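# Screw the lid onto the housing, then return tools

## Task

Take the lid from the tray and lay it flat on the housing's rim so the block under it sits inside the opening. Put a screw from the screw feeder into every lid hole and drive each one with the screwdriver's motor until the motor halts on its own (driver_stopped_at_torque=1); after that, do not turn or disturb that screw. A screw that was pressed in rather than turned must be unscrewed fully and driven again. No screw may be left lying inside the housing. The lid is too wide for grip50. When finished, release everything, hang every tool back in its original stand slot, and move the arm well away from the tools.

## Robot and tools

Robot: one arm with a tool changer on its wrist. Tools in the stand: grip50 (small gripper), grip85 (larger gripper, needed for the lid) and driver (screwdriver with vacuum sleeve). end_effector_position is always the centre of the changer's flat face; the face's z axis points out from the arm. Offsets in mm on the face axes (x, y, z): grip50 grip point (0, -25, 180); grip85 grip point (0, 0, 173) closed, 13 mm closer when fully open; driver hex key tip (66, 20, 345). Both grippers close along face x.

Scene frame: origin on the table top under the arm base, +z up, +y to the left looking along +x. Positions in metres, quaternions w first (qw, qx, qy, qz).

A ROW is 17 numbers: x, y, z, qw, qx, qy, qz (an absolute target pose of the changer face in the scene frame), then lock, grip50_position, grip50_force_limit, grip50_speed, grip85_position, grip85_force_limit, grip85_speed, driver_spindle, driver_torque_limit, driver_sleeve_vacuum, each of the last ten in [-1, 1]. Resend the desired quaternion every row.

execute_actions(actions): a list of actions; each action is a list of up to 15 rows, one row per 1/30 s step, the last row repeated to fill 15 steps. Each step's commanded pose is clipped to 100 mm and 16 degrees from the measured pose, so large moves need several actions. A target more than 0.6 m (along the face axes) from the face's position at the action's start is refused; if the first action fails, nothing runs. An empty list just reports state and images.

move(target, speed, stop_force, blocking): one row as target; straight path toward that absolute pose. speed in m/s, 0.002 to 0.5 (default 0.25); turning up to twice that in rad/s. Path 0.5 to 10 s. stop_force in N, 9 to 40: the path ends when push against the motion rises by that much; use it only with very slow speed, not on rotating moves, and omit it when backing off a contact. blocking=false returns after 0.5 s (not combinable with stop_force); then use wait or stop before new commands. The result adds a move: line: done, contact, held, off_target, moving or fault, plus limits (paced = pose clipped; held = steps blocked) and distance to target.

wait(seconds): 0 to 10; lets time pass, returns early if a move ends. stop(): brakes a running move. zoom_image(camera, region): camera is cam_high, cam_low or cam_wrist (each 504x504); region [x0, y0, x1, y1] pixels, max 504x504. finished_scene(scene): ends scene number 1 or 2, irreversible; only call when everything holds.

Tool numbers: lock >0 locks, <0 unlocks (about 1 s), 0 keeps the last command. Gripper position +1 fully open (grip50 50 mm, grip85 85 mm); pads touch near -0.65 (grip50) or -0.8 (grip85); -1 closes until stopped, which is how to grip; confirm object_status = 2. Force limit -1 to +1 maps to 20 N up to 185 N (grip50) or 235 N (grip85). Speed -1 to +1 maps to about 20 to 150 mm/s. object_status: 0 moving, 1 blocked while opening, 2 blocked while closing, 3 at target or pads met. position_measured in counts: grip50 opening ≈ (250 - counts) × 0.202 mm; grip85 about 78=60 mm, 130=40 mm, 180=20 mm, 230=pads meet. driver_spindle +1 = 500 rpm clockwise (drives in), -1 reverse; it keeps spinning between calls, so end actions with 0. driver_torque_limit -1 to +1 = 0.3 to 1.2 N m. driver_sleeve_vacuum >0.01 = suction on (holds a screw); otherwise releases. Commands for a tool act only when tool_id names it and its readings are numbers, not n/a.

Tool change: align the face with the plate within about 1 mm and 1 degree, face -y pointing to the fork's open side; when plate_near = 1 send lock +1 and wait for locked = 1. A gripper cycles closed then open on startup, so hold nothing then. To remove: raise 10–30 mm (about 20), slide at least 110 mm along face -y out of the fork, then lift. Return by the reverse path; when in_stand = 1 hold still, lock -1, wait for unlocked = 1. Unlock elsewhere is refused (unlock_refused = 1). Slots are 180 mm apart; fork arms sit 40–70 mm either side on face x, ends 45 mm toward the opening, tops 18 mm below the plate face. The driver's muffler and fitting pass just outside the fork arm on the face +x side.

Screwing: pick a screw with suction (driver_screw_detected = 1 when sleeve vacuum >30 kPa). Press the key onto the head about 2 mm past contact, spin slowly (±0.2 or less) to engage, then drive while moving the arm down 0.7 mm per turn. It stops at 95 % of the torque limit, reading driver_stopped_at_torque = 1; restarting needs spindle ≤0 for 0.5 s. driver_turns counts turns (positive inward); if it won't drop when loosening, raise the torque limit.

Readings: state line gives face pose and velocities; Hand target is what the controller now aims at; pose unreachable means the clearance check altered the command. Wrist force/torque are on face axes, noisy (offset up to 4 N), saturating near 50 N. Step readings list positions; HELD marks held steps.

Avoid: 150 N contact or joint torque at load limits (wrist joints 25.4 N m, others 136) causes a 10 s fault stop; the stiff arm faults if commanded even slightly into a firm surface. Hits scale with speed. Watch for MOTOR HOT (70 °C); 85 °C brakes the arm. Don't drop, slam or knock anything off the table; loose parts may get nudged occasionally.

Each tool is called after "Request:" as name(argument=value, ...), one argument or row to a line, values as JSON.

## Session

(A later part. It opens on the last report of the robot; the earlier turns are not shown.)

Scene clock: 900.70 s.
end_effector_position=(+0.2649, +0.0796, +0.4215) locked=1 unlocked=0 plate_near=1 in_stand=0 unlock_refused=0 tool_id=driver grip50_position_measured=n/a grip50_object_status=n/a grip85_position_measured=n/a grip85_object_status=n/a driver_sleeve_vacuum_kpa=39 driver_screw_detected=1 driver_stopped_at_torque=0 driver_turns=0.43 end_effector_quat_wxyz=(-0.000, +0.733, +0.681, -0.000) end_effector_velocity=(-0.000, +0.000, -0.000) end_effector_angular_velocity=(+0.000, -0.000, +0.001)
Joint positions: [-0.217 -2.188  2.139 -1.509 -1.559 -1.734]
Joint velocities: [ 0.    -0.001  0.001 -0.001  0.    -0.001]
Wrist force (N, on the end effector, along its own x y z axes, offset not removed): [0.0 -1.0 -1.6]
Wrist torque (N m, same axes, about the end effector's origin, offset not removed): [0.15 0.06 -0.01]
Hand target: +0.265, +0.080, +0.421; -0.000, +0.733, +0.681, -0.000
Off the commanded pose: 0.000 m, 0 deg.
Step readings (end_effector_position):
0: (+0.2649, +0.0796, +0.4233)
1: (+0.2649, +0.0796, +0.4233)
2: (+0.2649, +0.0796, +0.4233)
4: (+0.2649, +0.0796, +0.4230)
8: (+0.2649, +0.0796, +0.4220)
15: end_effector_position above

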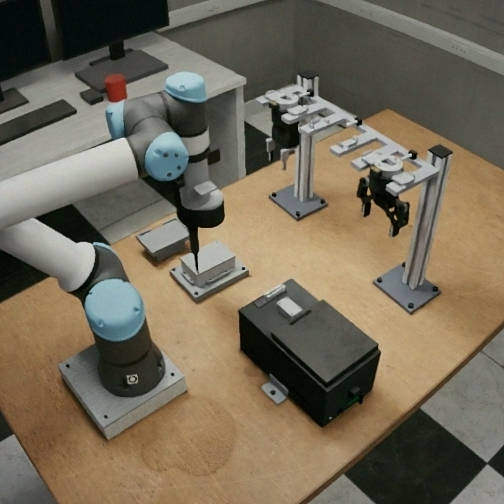

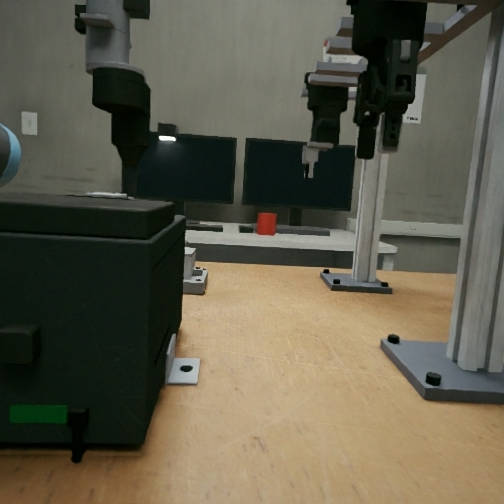

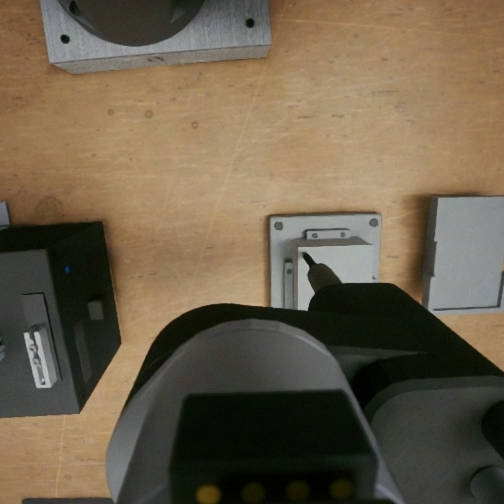

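Request:
execute_actions(
  actions=[
    [[0.26495,0.0796,0.42146,0,0.7325,0.6807,0,0,0,0,0,0,0,0,0.2,0,1],[0.26495,0.0796,0.42142,0,0.7325,0.6807,0,0,0,0,0,0,0,0,0.2,0,1],[0.26495,0.0796,0.42138,0,0.7325,0.6807,0,0,0,0,0,0,0,0,0.2,0,1],[0.26495,0.0796,0.42134,0,0.7325,0.6807,0,0,0,0,0,0,0,0,0.2,0,1],[0.26495,0.0796,0.42131,0,0.7325,0.6807,0,0,0,0,0,0,0,0,0.2,0,1],[0.26495,0.0796,0.42127,0,0.7325,0.6807,0,0,0,0,0,0,0,0,0.2,0,1],[0.26495,0.0796,0.42123,0,0.7325,0.6807,0,0,0,0,0,0,0,0,0.2,0,1],[0.26495,0.0796,0.42119,0,0.7325,0.6807,0,0,0,0,0,0,0,0,0.2,0,1],[0.26495,0.0796,0.42115,0,0.7325,0.6807,0,0,0,0,0,0,0,0,0.2,0,1],[0.26495,0.0796,0.42111,0,0.7325,0.6807,0,0,0,0,0,0,0,0,0.2,0,1],[0.26495,0.0796,0.42107,0,0.7325,0.6807,0,0,0,0,0,0,0,0,0.2,0,1],[0.26495,0.0796,0.42103,0,0.7325,0.6807,0,0,0,0,0,0,0,0,0.2,0,1],[0.26495,0.0796,0.42099,0,0.7325,0.6807,0,0,0,0,0,0,0,0,0.2,0,1],[0.26495,0.0796,0.42096,0,0.7325,0.6807,0,0,0,0,0,0,0,0,0.2,0,1],[0.26495,0.0796,0.42092,0,0.7325,0.6807,0,0,0,0,0,0,0,0,0.2,0,1]],
    [[0.26495,0.0796,0.42088,0,0.7325,0.6807,0,0,0,0,0,0,0,0,0.2,0,1],[0.26495,0.0796,0.42084,0,0.7325,0.6807,0,0,0,0,0,0,0,0,0.2,0,1],[0.26495,0.0796,0.42080,0,0.7325,0.6807,0,0,0,0,0,0,0,0,0.2,0,1],[0.26495,0.0796,0.42076,0,0.7325,0.6807,0,0,0,0,0,0,0,0,0.2,0,1],[0.26495,0.0796,0.42072,0,0.7325,0.6807,0,0,0,0,0,0,0,0,0.2,0,1],[0.26495,0.0796,0.42068,0,0.7325,0.6807,0,0,0,0,0,0,0,0,0.2,0,1],[0.26495,0.0796,0.42064,0,0.7325,0.6807,0,0,0,0,0,0,0,0,0.2,0,1],[0.26495,0.0796,0.42061,0,0.7325,0.6807,0,0,0,0,0,0,0,0,0.2,0,1],[0.26495,0.0796,0.42057,0,0.7325,0.6807,0,0,0,0,0,0,0,0,0.2,0,1],[0.26495,0.0796,0.42053,0,0.7325,0.6807,0,0,0,0,0,0,0,0,0.2,0,1],[0.26495,0.0796,0.42049,0,0.7325,0.6807,0,0,0,0,0,0,0,0,0.2,0,1],[0.26495,0.0796,0.42045,0,0.7325,0.6807,0,0,0,0,0,0,0,0,0.2,0,1],[0.26495,0.0796,0.42041,0,0.7325,0.6807,0,0,0,0,0,0,0,0,0.2,0,1],[0.26495,0.0796,0.42037,0,0.7325,0.6807,0,0,0,0,0,0,0,0,0.2,0,1],[0.26495,0.0796,0.42033,0,0.7325,0.6807,0,0,0,0,0,0,0,0,0.2,0,1]],
    [[0.26495,0.0796,0.42029,0,0.7325,0.6807,0,0,0,0,0,0,0,0,0.2,0,1],[0.26495,0.0796,0.42026,0,0.7325,0.6807,0,0,0,0,0,0,0,0,0.2,0,1],[0.26495,0.0796,0.42022,0,0.7325,0.6807,0,0,0,0,0,0,0,0,0.2,0,1],[0.26495,0.0796,0.42018,0,0.7325,0.6807,0,0,0,0,0,0,0,0,0.2,0,1],[0.26495,0.0796,0.42014,0,0.7325,0.6807,0,0,0,0,0,0,0,0,0.2,0,1],[0.26495,0.0796,0.42010,0,0.7325,0.6807,0,0,0,0,0,0,0,0,0.2,0,1],[0.26495,0.0796,0.42006,0,0.7325,0.6807,0,0,0,0,0,0,0,0,0.2,0,1],[0.26495,0.0796,0.42002,0,0.7325,0.6807,0,0,0,0,0,0,0,0,0.2,0,1],[0.26495,0.0796,0.41998,0,0.7325,0.6807,0,0,0,0,0,0,0,0,0.2,0,1],[0.26495,0.0796,0.41994,0,0.7325,0.6807,0,0,0,0,0,0,0,0,0.2,0,1],[0.26495,0.0796,0.41991,0,0.7325,0.6807,0,0,0,0,0,0,0,0,0.2,0,1],[0.26495,0.0796,0.41987,0,0.7325,0.6807,0,0,0,0,0,0,0,0,0.2,0,1],[0.26495,0.0796,0.41983,0,0.7325,0.6807,0,0,0,0,0,0,0,0,0.2,0,1],[0.26495,0.0796,0.41979,0,0.7325,0.6807,0,0,0,0,0,0,0,0,0.2,0,1],[0.26495,0.0796,0.41979,0,0.7325,0.6807,0,0,0,0,0,0,0,0,0,0,1]],
  ],
)

Request:
wait(
  seconds=0.2,
)

Scene clock: 936.37 s.
end_effector_position=(+0.2649, +0.0796, +0.4199) locked=1 unlocked=0 plate_near=1 in_stand=0 unlock_refused=0 tool_id=driver grip50_position_measured=n/a grip50_object_status=n/a grip85_position_measured=n/a grip85_object_status=n/a driver_sleeve_vacuum_kpa=39 driver_screw_detected=1 driver_stopped_at_torque=0 driver_turns=2.82 end_effector_quat_wxyz=(-0.000, +0.733, +0.681, -0.000) end_effector_velocity=(+0.000, +0.000, -0.001) end_effector_angular_velocity=(+0.002, +0.000, -0.000)
Joint positions: [-0.217 -2.188  2.143 -1.513 -1.559 -1.733]
Joint velocities: [ 0.    -0.     0.003 -0.003  0.002  0.001]
Wrist force (N, on the end effector, along its own x y z axes, offset not removed): [-4.3 -2.3 0.5]
Wrist torque (N m, same axes, about the end effector's origin, offset not removed): [0.17 0.44 0.12]
Hand target: +0.265, +0.080, +0.420; -0.000, +0.733, +0.681, -0.000
Off the commanded pose: 0.000 m, 0 deg.
Step readings (end_effector_position; steps 1 to 15: 1st action; 16 to 30: 2nd action; 31 to 45: 3rd action):
0: (+0.2649, +0.0796, +0.4215)
1: (+0.2649, +0.0796, +0.4215)
2: (+0.2649, +0.0796, +0.4215)
4: (+0.2649, +0.0796, +0.4215)
8: (+0.2649, +0.0796, +0.4213)
15: (+0.2649, +0.0796, +0.4211)
16: (+0.2649, +0.0796, +0.4210)
17: (+0.2649, +0.0796, +0.4210)
19: (+0.2649, +0.0796, +0.4209)
23: (+0.2649, +0.0796, +0.4208)
30: (+0.2649, +0.0796, +0.4205)
31: (+0.2649, +0.0796, +0.4204)
32: (+0.2649, +0.0796, +0.4204)
34: (+0.2649, +0.0796, +0.4203)
38: (+0.2649, +0.0796, +0.4202)
45: end_effector_position above

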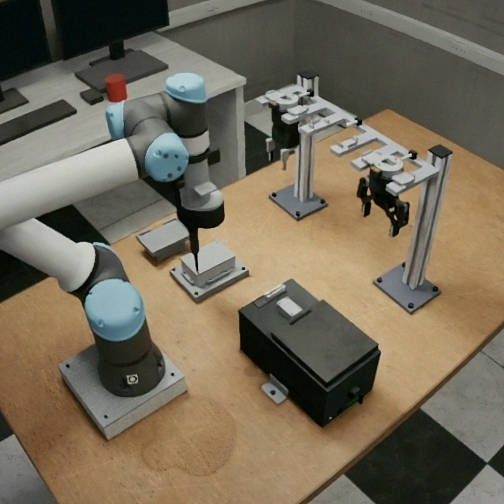

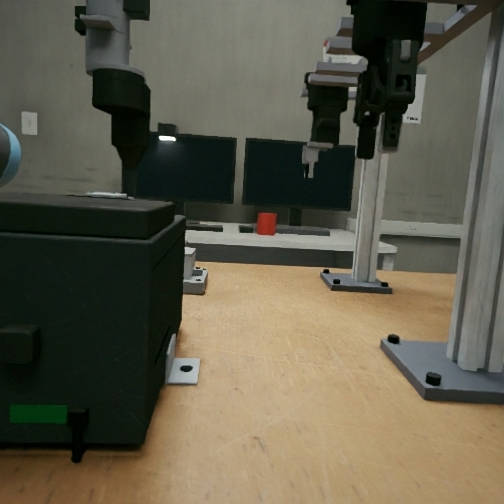

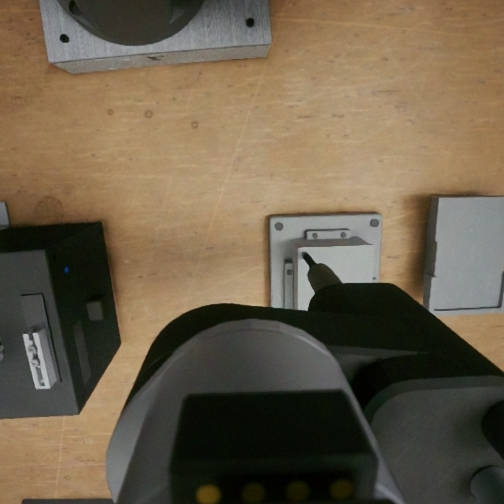

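Scene clock: 936.57 s.
end_effector_position=(+0.2649, +0.0796, +0.4198) locked=1 unlocked=0 plate_near=1 in_stand=0 unlock_refused=0 tool_id=driver grip50_position_measured=n/a grip50_object_status=n/a grip85_position_measured=n/a grip85_object_status=n/a driver_sleeve_vacuum_kpa=39 driver_screw_detected=1 driver_stopped_at_torque=0 driver_turns=2.82 end_effector_quat_wxyz=(-0.000, +0.733, +0.681, -0.000) end_effector_velocity=(-0.000, -0.000, -0.000) end_effector_angular_velocity=(-0.002, +0.000, +0.001)
Joint positions: [-0.217 -2.188  2.143 -1.513 -1.559 -1.733]
Joint velocities: [ 0.    -0.     0.001 -0.001 -0.002 -0.   ]
Wrist force (N, on the end effector, along its own x y z axes, offset not removed): [-1.3 -2.6 4.5]
Wrist torque (N m, same axes, about the end effector's origin, offset not removed): [-0.12 0.07 0.00]
Hand target: +0.265, +0.080, +0.420; -0.000, +0.733, +0.681, -0.000
Off the commanded pose: 0.000 m, 0 deg.
wait: 0.20 s; at rest by 0.17 s

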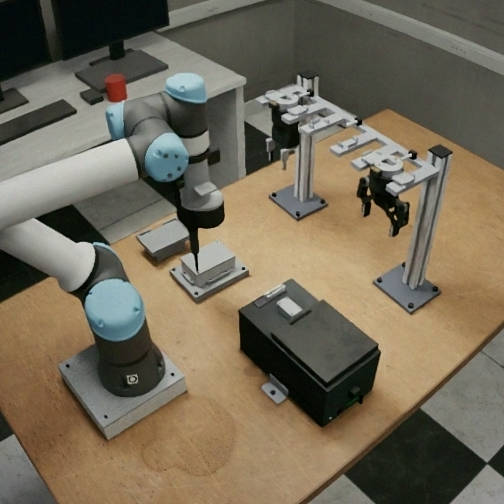

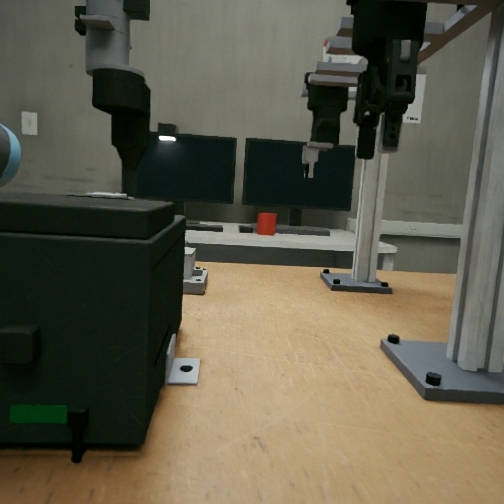

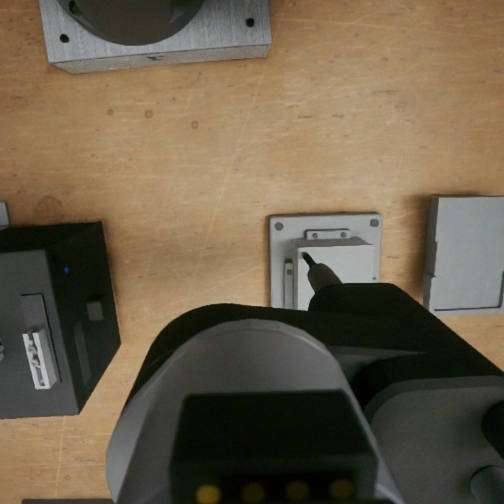

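Request:
execute_actions(
  actions=[
    [[0.26495,0.0796,0.41979,0,0.7325,0.6807,0,0,0,0,0,0,0,0,0.3,0,1],[0.26495,0.0796,0.41973,0,0.7325,0.6807,0,0,0,0,0,0,0,0,0.3,0,1],[0.26495,0.0796,0.41967,0,0.7325,0.6807,0,0,0,0,0,0,0,0,0.3,0,1],[0.26495,0.0796,0.41962,0,0.7325,0.6807,0,0,0,0,0,0,0,0,0.3,0,1],[0.26495,0.0796,0.41956,0,0.7325,0.6807,0,0,0,0,0,0,0,0,0.3,0,1],[0.26495,0.0796,0.41950,0,0.7325,0.6807,0,0,0,0,0,0,0,0,0.3,0,1],[0.26495,0.0796,0.41944,0,0.7325,0.6807,0,0,0,0,0,0,0,0,0.3,0,1],[0.26495,0.0796,0.41938,0,0.7325,0.6807,0,0,0,0,0,0,0,0,0.3,0,1],[0.26495,0.0796,0.41932,0,0.7325,0.6807,0,0,0,0,0,0,0,0,0.3,0,1],[0.26495,0.0796,0.41927,0,0.7325,0.6807,0,0,0,0,0,0,0,0,0.3,0,1],[0.26495,0.0796,0.41921,0,0.7325,0.6807,0,0,0,0,0,0,0,0,0.3,0,1],[0.26495,0.0796,0.41915,0,0.7325,0.6807,0,0,0,0,0,0,0,0,0.3,0,1],[0.26495,0.0796,0.41909,0,0.7325,0.6807,0,0,0,0,0,0,0,0,0.3,0,1],[0.26495,0.0796,0.41903,0,0.7325,0.6807,0,0,0,0,0,0,0,0,0.3,0,1],[0.26495,0.0796,0.41897,0,0.7325,0.6807,0,0,0,0,0,0,0,0,0.3,0,1]],
    [[0.26495,0.0796,0.41892,0,0.7325,0.6807,0,0,0,0,0,0,0,0,0.3,0,1],[0.26495,0.0796,0.41886,0,0.7325,0.6807,0,0,0,0,0,0,0,0,0.3,0,1],[0.26495,0.0796,0.41880,0,0.7325,0.6807,0,0,0,0,0,0,0,0,0.3,0,1],[0.26495,0.0796,0.41874,0,0.7325,0.6807,0,0,0,0,0,0,0,0,0.3,0,1],[0.26495,0.0796,0.41868,0,0.7325,0.6807,0,0,0,0,0,0,0,0,0.3,0,1],[0.26495,0.0796,0.41862,0,0.7325,0.6807,0,0,0,0,0,0,0,0,0.3,0,1],[0.26495,0.0796,0.41857,0,0.7325,0.6807,0,0,0,0,0,0,0,0,0.3,0,1],[0.26495,0.0796,0.41851,0,0.7325,0.6807,0,0,0,0,0,0,0,0,0.3,0,1],[0.26495,0.0796,0.41845,0,0.7325,0.6807,0,0,0,0,0,0,0,0,0.3,0,1],[0.26495,0.0796,0.41839,0,0.7325,0.6807,0,0,0,0,0,0,0,0,0.3,0,1],[0.26495,0.0796,0.41833,0,0.7325,0.6807,0,0,0,0,0,0,0,0,0.3,0,1],[0.26495,0.0796,0.41827,0,0.7325,0.6807,0,0,0,0,0,0,0,0,0.3,0,1],[0.26495,0.0796,0.41822,0,0.7325,0.6807,0,0,0,0,0,0,0,0,0.3,0,1],[0.26495,0.0796,0.41816,0,0.7325,0.6807,0,0,0,0,0,0,0,0,0.3,0,1],[0.26495,0.0796,0.41816,0,0.7325,0.6807,0,0,0,0,0,0,0,0,0,0,1]],
  ],
)

Request:
wait(
  seconds=0.2,
)

Request:
zoom_image(
  camera="cam_wrist",
  region=[290, 240, 320, 270],
)

Scene clock: 959.80 s.
end_effector_position=(+0.2649, +0.0796, +0.4183) locked=1 unlocked=0 plate_near=1 in_stand=0 unlock_refused=0 tool_id=driver grip50_position_measured=n/a grip50_object_status=n/a grip85_position_measured=n/a grip85_object_status=n/a driver_sleeve_vacuum_kpa=39 driver_screw_detected=1 driver_stopped_at_torque=0 driver_turns=5.09 end_effector_quat_wxyz=(-0.000, +0.733, +0.681, -0.000) end_effector_velocity=(-0.000, -0.000, -0.002) end_effector_angular_velocity=(-0.000, +0.001, -0.000)
Joint positions: [-0.217 -2.188  2.147 -1.517 -1.559 -1.733]
Joint velocities: [-0.    -0.     0.005 -0.004 -0.     0.   ]
Wrist force (N, on the end effector, along its own x y z axes, offset not removed): [0.7 -2.2 -2.5]
Wrist torque (N m, same axes, about the end effector's origin, offset not removed): [0.01 0.10 0.09]
Hand target: +0.265, +0.080, +0.418; -0.000, +0.733, +0.681, -0.000
Off the commanded pose: 0.000 m, 0 deg.
Step readings (end_effector_position; steps 1 to 15: 1st action; 16 to 30: 2nd action):
0: (+0.2649, +0.0796, +0.4198)
1: (+0.2649, +0.0796, +0.4198)
2: (+0.2649, +0.0796, +0.4198)
4: (+0.2649, +0.0796, +0.4198)
8: (+0.2649, +0.0796, +0.4196)
15: (+0.2649, +0.0796, +0.4192)
16: (+0.2649, +0.0796, +0.4191)
17: (+0.2649, +0.0796, +0.4191)
19: (+0.2649, +0.0796, +0.4190)
23: (+0.2649, +0.0796, +0.4187)
30: end_effector_position above

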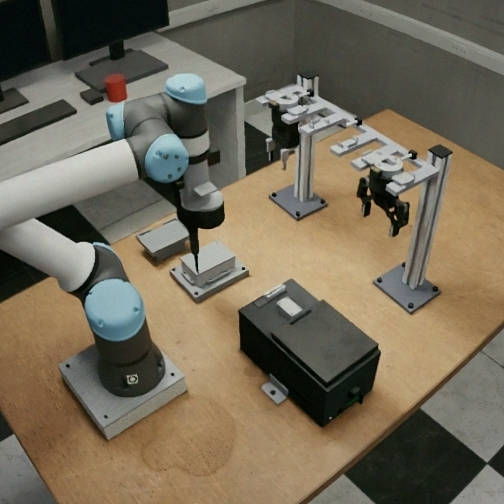

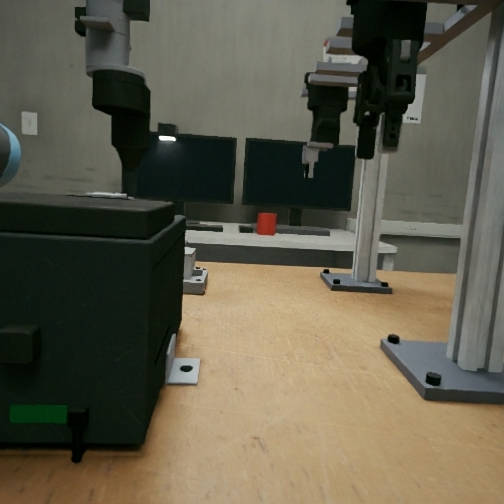

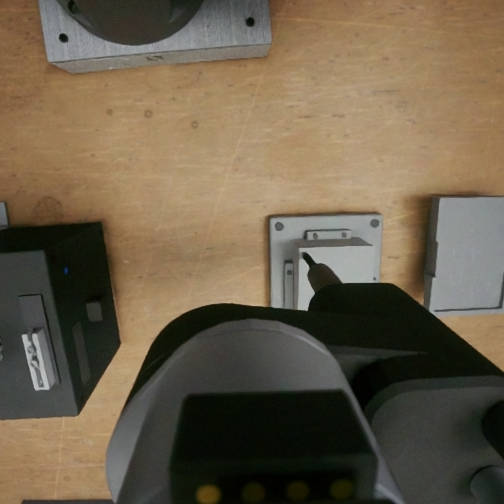

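Scene clock: 960.00 s.
end_effector_position=(+0.2649, +0.0796, +0.4182) locked=1 unlocked=0 plate_near=1 in_stand=0 unlock_refused=0 tool_id=driver grip50_position_measured=n/a grip50_object_status=n/a grip85_position_measured=n/a grip85_object_status=n/a driver_sleeve_vacuum_kpa=39 driver_screw_detected=1 driver_stopped_at_torque=0 driver_turns=5.09 end_effector_quat_wxyz=(+0.000, +0.733, +0.681, +0.000) end_effector_velocity=(-0.000, +0.000, -0.000) end_effector_angular_velocity=(+0.001, -0.000, -0.000)
Joint positions: [-0.217 -2.188  2.147 -1.517 -1.559 -1.733]
Joint velocities: [ 0.    -0.     0.001 -0.     0.001  0.   ]
Wrist force (N, on the end effector, along its own x y z axes, offset not removed): [1.8 -4.4 -1.7]
Wrist torque (N m, same axes, about the end effector's origin, offset not removed): [-0.15 0.12 0.11]
Hand target: +0.265, +0.080, +0.418; -0.000, +0.733, +0.681, -0.000
Off the commanded pose: 0.000 m, 0 deg.
wait: 0.20 s; at rest by 0.17 s

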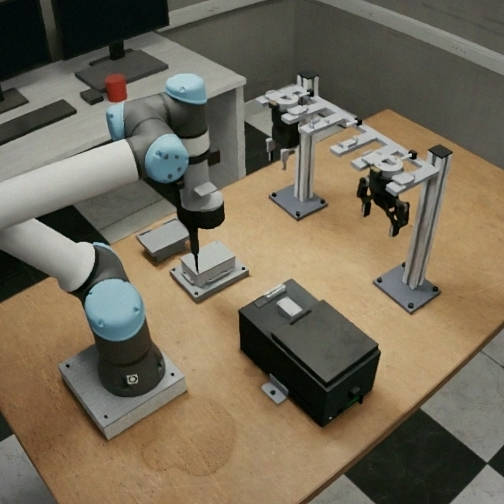

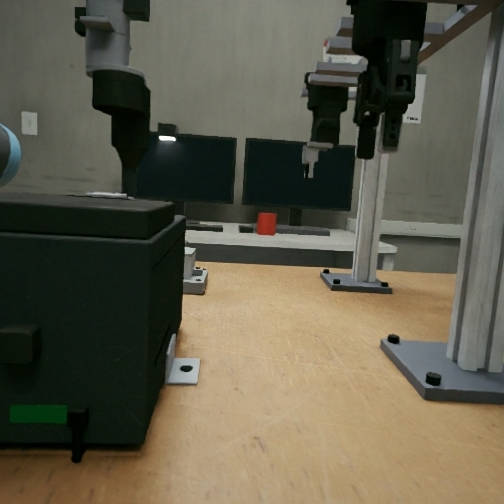

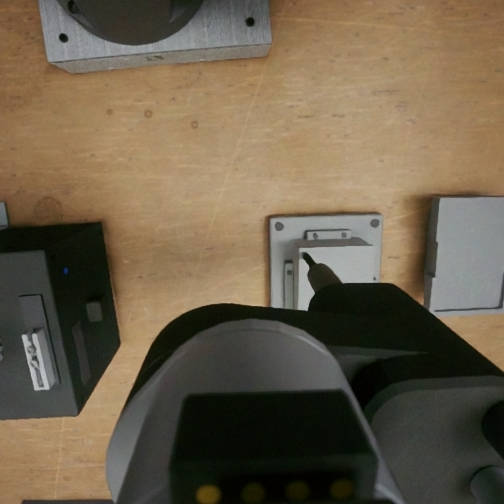

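Region (290, 240, 320, 270) of cam_wrist's 504x504 image, scaled by 16.800, with more detail than that image has.

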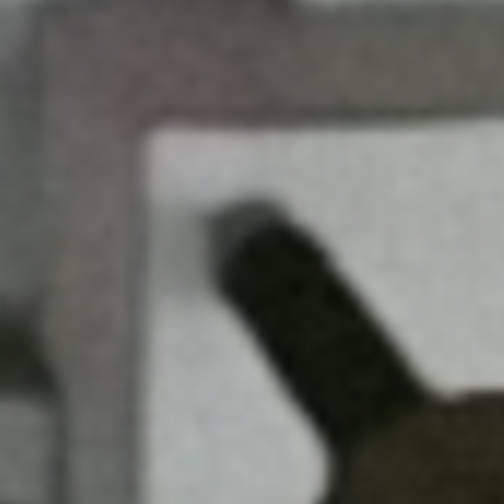

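Request:
execute_actions(
  actions=[
    [[0.26495,0.0796,0.41816,0,0.7325,0.6807,0,0,0,0,0,0,0,0,0.4,0,1],[0.26495,0.0796,0.41816,0,0.7325,0.6807,0,0,0,0,0,0,0,0,0.4,0,1],[0.26495,0.0796,0.41808,0,0.7325,0.6807,0,0,0,0,0,0,0,0,0.4,0,1],[0.26495,0.0796,0.41800,0,0.7325,0.6807,0,0,0,0,0,0,0,0,0.4,0,1],[0.26495,0.0796,0.41793,0,0.7325,0.6807,0,0,0,0,0,0,0,0,0.4,0,1],[0.26495,0.0796,0.41785,0,0.7325,0.6807,0,0,0,0,0,0,0,0,0.4,0,1],[0.26495,0.0796,0.41777,0,0.7325,0.6807,0,0,0,0,0,0,0,0,0.4,0,1],[0.26495,0.0796,0.41769,0,0.7325,0.6807,0,0,0,0,0,0,0,0,0.4,0,1],[0.26495,0.0796,0.41762,0,0.7325,0.6807,0,0,0,0,0,0,0,0,0.4,0,1],[0.26495,0.0796,0.41754,0,0.7325,0.6807,0,0,0,0,0,0,0,0,0.4,0,1],[0.26495,0.0796,0.41746,0,0.7325,0.6807,0,0,0,0,0,0,0,0,0.4,0,1],[0.26495,0.0796,0.41738,0,0.7325,0.6807,0,0,0,0,0,0,0,0,0.4,0,1],[0.26495,0.0796,0.41730,0,0.7325,0.6807,0,0,0,0,0,0,0,0,0.4,0,1],[0.26495,0.0796,0.41723,0,0.7325,0.6807,0,0,0,0,0,0,0,0,0.4,0,1],[0.26495,0.0796,0.41715,0,0.7325,0.6807,0,0,0,0,0,0,0,0,0.4,0,1]],
    [[0.26495,0.0796,0.41707,0,0.7325,0.6807,0,0,0,0,0,0,0,0,0.4,0,1],[0.26495,0.0796,0.41699,0,0.7325,0.6807,0,0,0,0,0,0,0,0,0.4,0,1],[0.26495,0.0796,0.41692,0,0.7325,0.6807,0,0,0,0,0,0,0,0,0.4,0,1],[0.26495,0.0796,0.41684,0,0.7325,0.6807,0,0,0,0,0,0,0,0,0.4,0,1],[0.26495,0.0796,0.41676,0,0.7325,0.6807,0,0,0,0,0,0,0,0,0.4,0,1],[0.26495,0.0796,0.41668,0,0.7325,0.6807,0,0,0,0,0,0,0,0,0.4,0,1],[0.26495,0.0796,0.41660,0,0.7325,0.6807,0,0,0,0,0,0,0,0,0.4,0,1],[0.26495,0.0796,0.41653,0,0.7325,0.6807,0,0,0,0,0,0,0,0,0.4,0,1],[0.26495,0.0796,0.41645,0,0.7325,0.6807,0,0,0,0,0,0,0,0,0.4,0,1],[0.26495,0.0796,0.41637,0,0.7325,0.6807,0,0,0,0,0,0,0,0,0.4,0,1],[0.26495,0.0796,0.41629,0,0.7325,0.6807,0,0,0,0,0,0,0,0,0.4,0,1],[0.26495,0.0796,0.41622,0,0.7325,0.6807,0,0,0,0,0,0,0,0,0.4,0,1],[0.26495,0.0796,0.41614,0,0.7325,0.6807,0,0,0,0,0,0,0,0,0.4,0,1],[0.26495,0.0796,0.41606,0,0.7325,0.6807,0,0,0,0,0,0,0,0,0.4,0,1],[0.26495,0.0796,0.41598,0,0.7325,0.6807,0,0,0,0,0,0,0,0,0.4,0,1]],
    [[0.26495,0.0796,0.41590,0,0.7325,0.6807,0,0,0,0,0,0,0,0,0.4,0,1],[0.26495,0.0796,0.41583,0,0.7325,0.6807,0,0,0,0,0,0,0,0,0.4,0,1],[0.26495,0.0796,0.41575,0,0.7325,0.6807,0,0,0,0,0,0,0,0,0.4,0,1],[0.26495,0.0796,0.41567,0,0.7325,0.6807,0,0,0,0,0,0,0,0,0.4,0,1],[0.26495,0.0796,0.41559,0,0.7325,0.6807,0,0,0,0,0,0,0,0,0.4,0,1],[0.26495,0.0796,0.41552,0,0.7325,0.6807,0,0,0,0,0,0,0,0,0.4,0,1],[0.26495,0.0796,0.41544,0,0.7325,0.6807,0,0,0,0,0,0,0,0,0.4,0,1],[0.26495,0.0796,0.41536,0,0.7325,0.6807,0,0,0,0,0,0,0,0,0.4,0,1],[0.26495,0.0796,0.41528,0,0.7325,0.6807,0,0,0,0,0,0,0,0,0.4,0,1],[0.26495,0.0796,0.41520,0,0.7325,0.6807,0,0,0,0,0,0,0,0,0.4,0,1],[0.26495,0.0796,0.41513,0,0.7325,0.6807,0,0,0,0,0,0,0,0,0.4,0,1],[0.26495,0.0796,0.41505,0,0.7325,0.6807,0,0,0,0,0,0,0,0,0.4,0,1],[0.26495,0.0796,0.41497,0,0.7325,0.6807,0,0,0,0,0,0,0,0,0.4,0,1],[0.26495,0.0796,0.41489,0,0.7325,0.6807,0,0,0,0,0,0,0,0,0.4,0,1],[0.26495,0.0796,0.41489,0,0.7325,0.6807,0,0,0,0,0,0,0,0,0,0,1]],
  ],
)

Request:
wait(
  seconds=0.2,
)

Scene clock: 988.23 s.
end_effector_position=(+0.2649, +0.0796, +0.4151) locked=1 unlocked=0 plate_near=1 in_stand=0 unlock_refused=0 tool_id=driver grip50_position_measured=n/a grip50_object_status=n/a grip85_position_measured=n/a grip85_object_status=n/a driver_sleeve_vacuum_kpa=39 driver_screw_detected=1 driver_stopped_at_torque=0 driver_turns=9.70 end_effector_quat_wxyz=(-0.000, +0.733, +0.681, +0.000) end_effector_velocity=(-0.000, -0.000, -0.002) end_effector_angular_velocity=(-0.001, +0.000, +0.000)
Joint positions: [-0.217 -2.189  2.155 -1.525 -1.559 -1.733]
Joint velocities: [ 0.    -0.     0.005 -0.005 -0.001 -0.   ]
Wrist force (N, on the end effector, along its own x y z axes, offset not removed): [5.0 -0.9 -2.7]
Wrist torque (N m, same axes, about the end effector's origin, offset not removed): [0.42 0.20 -0.18]
Hand target: +0.265, +0.080, +0.415; -0.000, +0.733, +0.681, -0.000
Off the commanded pose: 0.000 m, 0 deg.
Step readings (end_effector_position; steps 1 to 15: 1st action; 16 to 30: 2nd action; 31 to 45: 3rd action):
0: (+0.2649, +0.0796, +0.4182)
1: (+0.2649, +0.0796, +0.4182)
2: (+0.2649, +0.0796, +0.4182)
4: (+0.2649, +0.0796, +0.4181)
8: (+0.2649, +0.0796, +0.4180)
15: (+0.2649, +0.0796, +0.4174)
16: (+0.2649, +0.0796, +0.4174)
17: (+0.2649, +0.0796, +0.4173)
19: (+0.2649, +0.0796, +0.4171)
23: (+0.2649, +0.0796, +0.4168)
30: (+0.2649, +0.0796, +0.4163)
31: (+0.2649, +0.0796, +0.4162)
32: (+0.2649, +0.0796, +0.4161)
34: (+0.2649, +0.0796, +0.4160)
38: (+0.2649, +0.0796, +0.4157)
45: end_effector_position above

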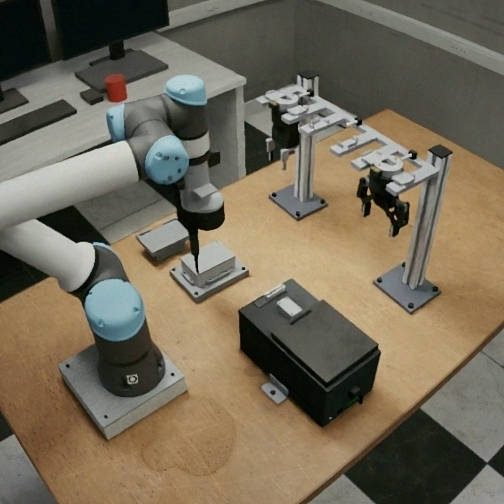

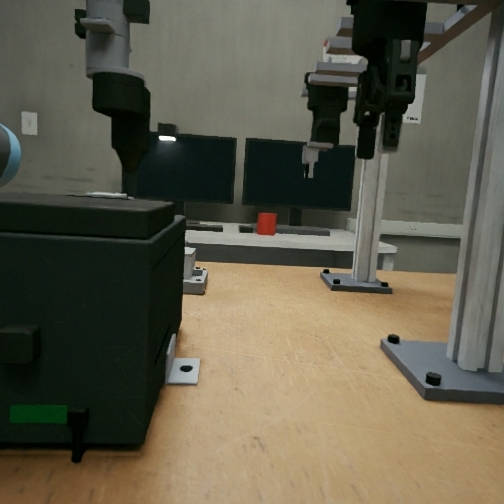

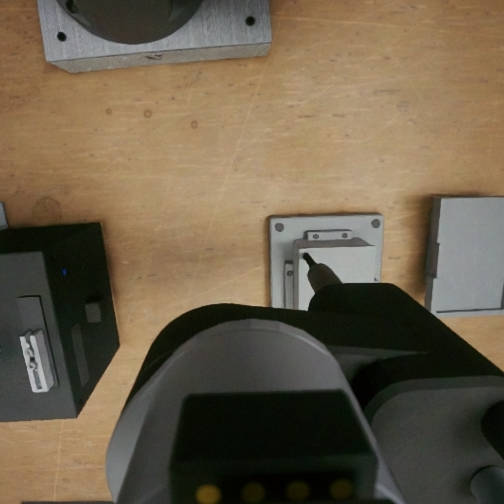

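Scene clock: 988.43 s.
end_effector_position=(+0.2649, +0.0796, +0.4149) locked=1 unlocked=0 plate_near=1 in_stand=0 unlock_refused=0 tool_id=driver grip50_position_measured=n/a grip50_object_status=n/a grip85_position_measured=n/a grip85_object_status=n/a driver_sleeve_vacuum_kpa=39 driver_screw_detected=1 driver_stopped_at_torque=0 driver_turns=9.70 end_effector_quat_wxyz=(+0.000, +0.733, +0.681, +0.000) end_effector_velocity=(-0.000, -0.000, -0.000) end_effector_angular_velocity=(-0.001, +0.000, -0.001)
Joint positions: [-0.217 -2.189  2.156 -1.526 -1.559 -1.733]
Joint velocities: [-0.001 -0.     0.001 -0.001 -0.001  0.001]
Wrist force (N, on the end effector, along its own x y z axes, offset not removed): [3.2 -1.7 -2.3]
Wrist torque (N m, same axes, about the end effector's origin, offset not removed): [0.28 0.35 0.10]
Hand target: +0.265, +0.080, +0.415; -0.000, +0.733, +0.681, -0.000
Off the commanded pose: 0.000 m, 0 deg.
wait: 0.20 s; at rest by 0.17 s

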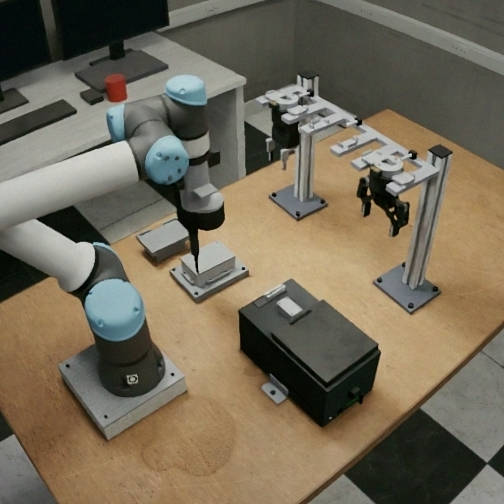

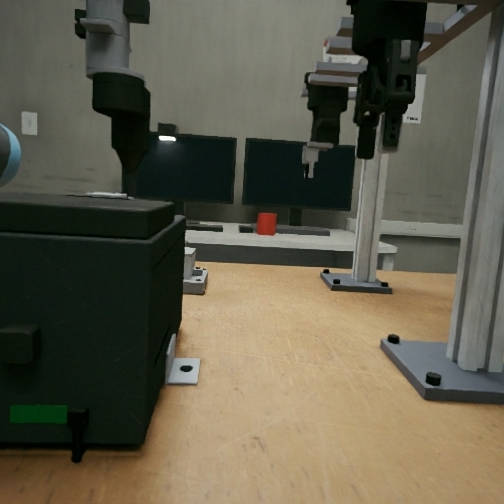

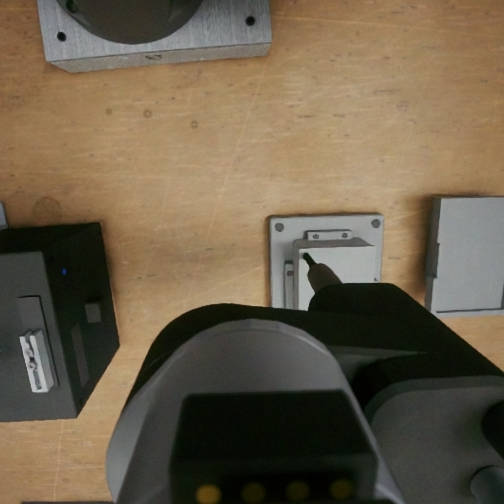

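Request:
execute_actions(
  actions=[
    [[0.26495,0.0796,0.41489,0,0.7325,0.6807,0,0,0,0,0,0,0,0,0.3,0,1],[0.26495,0.0796,0.41489,0,0.7325,0.6807,0,0,0,0,0,0,0,0,0.3,0,1],[0.26495,0.0796,0.41483,0,0.7325,0.6807,0,0,0,0,0,0,0,0,0.3,0,1],[0.26495,0.0796,0.41477,0,0.7325,0.6807,0,0,0,0,0,0,0,0,0.3,0,1],[0.26495,0.0796,0.41472,0,0.7325,0.6807,0,0,0,0,0,0,0,0,0.3,0,1],[0.26495,0.0796,0.41466,0,0.7325,0.6807,0,0,0,0,0,0,0,0,0.3,0,1],[0.26495,0.0796,0.41460,0,0.7325,0.6807,0,0,0,0,0,0,0,0,0.3,0,1],[0.26495,0.0796,0.41454,0,0.7325,0.6807,0,0,0,0,0,0,0,0,0.3,0,1],[0.26495,0.0796,0.41448,0,0.7325,0.6807,0,0,0,0,0,0,0,0,0.3,0,1],[0.26495,0.0796,0.41442,0,0.7325,0.6807,0,0,0,0,0,0,0,0,0.3,0,1],[0.26495,0.0796,0.41437,0,0.7325,0.6807,0,0,0,0,0,0,0,0,0.3,0,1],[0.26495,0.0796,0.41431,0,0.7325,0.6807,0,0,0,0,0,0,0,0,0.3,0,1],[0.26495,0.0796,0.41425,0,0.7325,0.6807,0,0,0,0,0,0,0,0,0.3,0,1],[0.26495,0.0796,0.41419,0,0.7325,0.6807,0,0,0,0,0,0,0,0,0.3,0,1],[0.26495,0.0796,0.41413,0,0.7325,0.6807,0,0,0,0,0,0,0,0,0.3,0,1]],
    [[0.26495,0.0796,0.41407,0,0.7325,0.6807,0,0,0,0,0,0,0,0,0.3,0,1],[0.26495,0.0796,0.41402,0,0.7325,0.6807,0,0,0,0,0,0,0,0,0.3,0,1],[0.26495,0.0796,0.41396,0,0.7325,0.6807,0,0,0,0,0,0,0,0,0.3,0,1],[0.26495,0.0796,0.41390,0,0.7325,0.6807,0,0,0,0,0,0,0,0,0.3,0,1],[0.26495,0.0796,0.41384,0,0.7325,0.6807,0,0,0,0,0,0,0,0,0.3,0,1],[0.26495,0.0796,0.41378,0,0.7325,0.6807,0,0,0,0,0,0,0,0,0.3,0,1],[0.26495,0.0796,0.41372,0,0.7325,0.6807,0,0,0,0,0,0,0,0,0.3,0,1],[0.26495,0.0796,0.41367,0,0.7325,0.6807,0,0,0,0,0,0,0,0,0.3,0,1],[0.26495,0.0796,0.41361,0,0.7325,0.6807,0,0,0,0,0,0,0,0,0.3,0,1],[0.26495,0.0796,0.41355,0,0.7325,0.6807,0,0,0,0,0,0,0,0,0.3,0,1],[0.26495,0.0796,0.41349,0,0.7325,0.6807,0,0,0,0,0,0,0,0,0.3,0,1],[0.26495,0.0796,0.41343,0,0.7325,0.6807,0,0,0,0,0,0,0,0,0.3,0,1],[0.26495,0.0796,0.41337,0,0.7325,0.6807,0,0,0,0,0,0,0,0,0.3,0,1],[0.26495,0.0796,0.41332,0,0.7325,0.6807,0,0,0,0,0,0,0,0,0.3,0,1],[0.26495,0.0796,0.41332,0,0.7325,0.6807,0,0,0,0,0,0,0,0,0,0,1]],
  ],
)

Request:
wait(
  seconds=0.2,
)

Scene clock: 1004.80 s.
end_effector_position=(+0.2649, +0.0796, +0.4135) locked=1 unlocked=0 plate_near=1 in_stand=0 unlock_refused=0 tool_id=driver grip50_position_measured=n/a grip50_object_status=n/a grip85_position_measured=n/a grip85_object_status=n/a driver_sleeve_vacuum_kpa=40 driver_screw_detected=1 driver_stopped_at_torque=1 driver_turns=11.53 end_effector_quat_wxyz=(-0.000, +0.733, +0.681, +0.000) end_effector_velocity=(+0.000, -0.000, -0.002) end_effector_angular_velocity=(-0.000, +0.000, -0.000)
Joint positions: [-0.217 -2.189  2.16  -1.529 -1.559 -1.733]
Joint velocities: [-0.     0.     0.004 -0.004 -0.     0.   ]
Wrist force (N, on the end effector, along its own x y z axes, offset not removed): [4.0 0.4 -4.0]
Wrist torque (N m, same axes, about the end effector's origin, offset not removed): [0.57 0.56 -0.23]
Hand target: +0.265, +0.080, +0.413; -0.000, +0.733, +0.681, -0.000
Off the commanded pose: 0.000 m, 0 deg.
Step readings (end_effector_position; steps 1 to 15: 1st action; 16 to 30: 2nd action):
0: (+0.2649, +0.0796, +0.4149)
1: (+0.2649, +0.0796, +0.4149)
2: (+0.2649, +0.0796, +0.4149)
4: (+0.2649, +0.0796, +0.4149)
8: (+0.2650, +0.0796, +0.4147)
15: (+0.2650, +0.0796, +0.4144)
16: (+0.2650, +0.0796, +0.4143)
17: (+0.2649, +0.0796, +0.4142)
19: (+0.2649, +0.0796, +0.4141)
23: (+0.2649, +0.0796, +0.4139)
30: end_effector_position above

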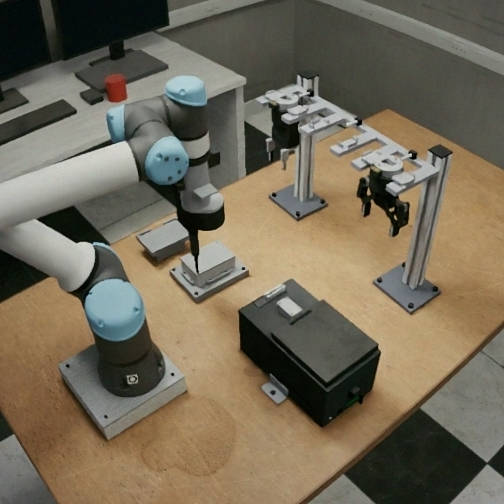

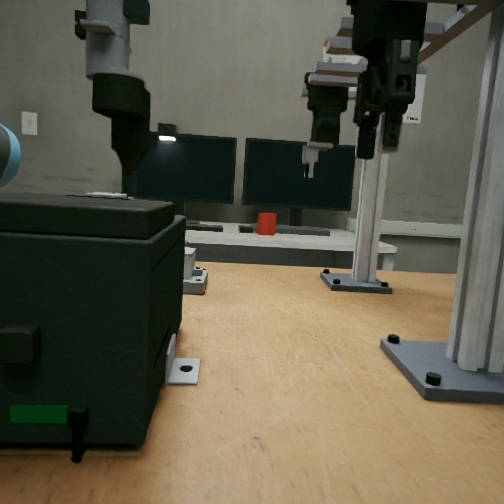

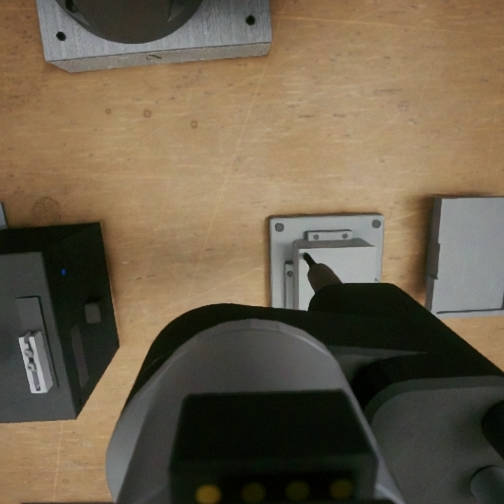

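Scene clock: 1005.00 s.
end_effector_position=(+0.2649, +0.0796, +0.4133) locked=1 unlocked=0 plate_near=1 in_stand=0 unlock_refused=0 tool_id=driver grip50_position_measured=n/a grip50_object_status=n/a grip85_position_measured=n/a grip85_object_status=n/a driver_sleeve_vacuum_kpa=40 driver_screw_detected=1 driver_stopped_at_torque=1 driver_turns=11.53 end_effector_quat_wxyz=(-0.000, +0.733, +0.681, +0.000) end_effector_velocity=(-0.000, +0.000, +0.000) end_effector_angular_velocity=(-0.001, -0.001, +0.000)
Joint positions: [-0.217 -2.189  2.16  -1.529 -1.559 -1.733]
Joint velocities: [ 0.001 -0.001  0.    -0.    -0.     0.001]
Wrist force (N, on the end effector, along its own x y z axes, offset not removed): [2.3 -1.8 -3.2]
Wrist torque (N m, same axes, about the end effector's origin, offset not removed): [0.40 0.59 -0.06]
Hand target: +0.265, +0.080, +0.413; -0.000, +0.733, +0.681, -0.000
Off the commanded pose: 0.000 m, 0 deg.
wait: 0.20 s; at rest by 0.17 s

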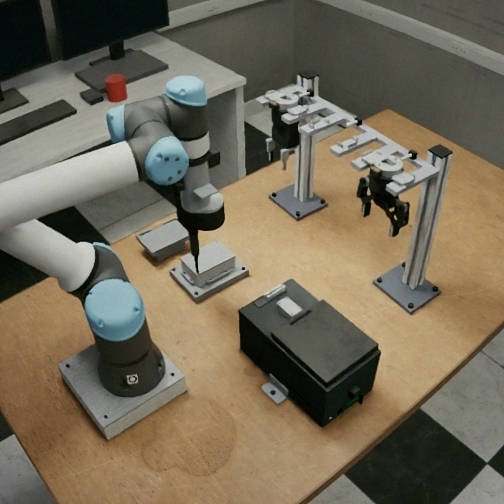

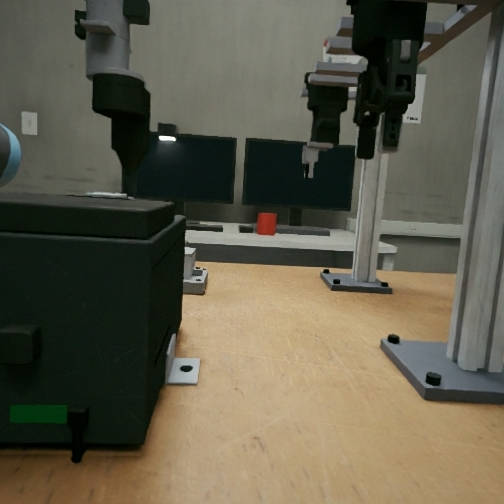

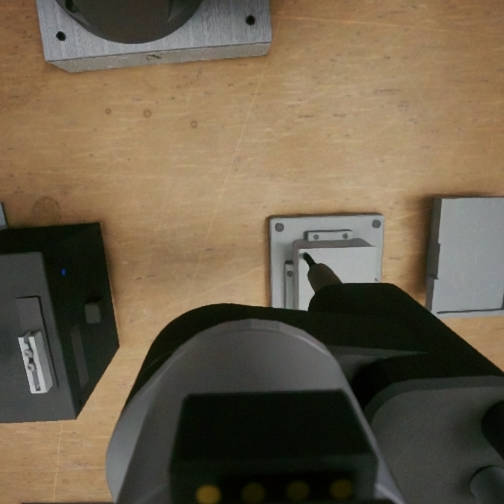

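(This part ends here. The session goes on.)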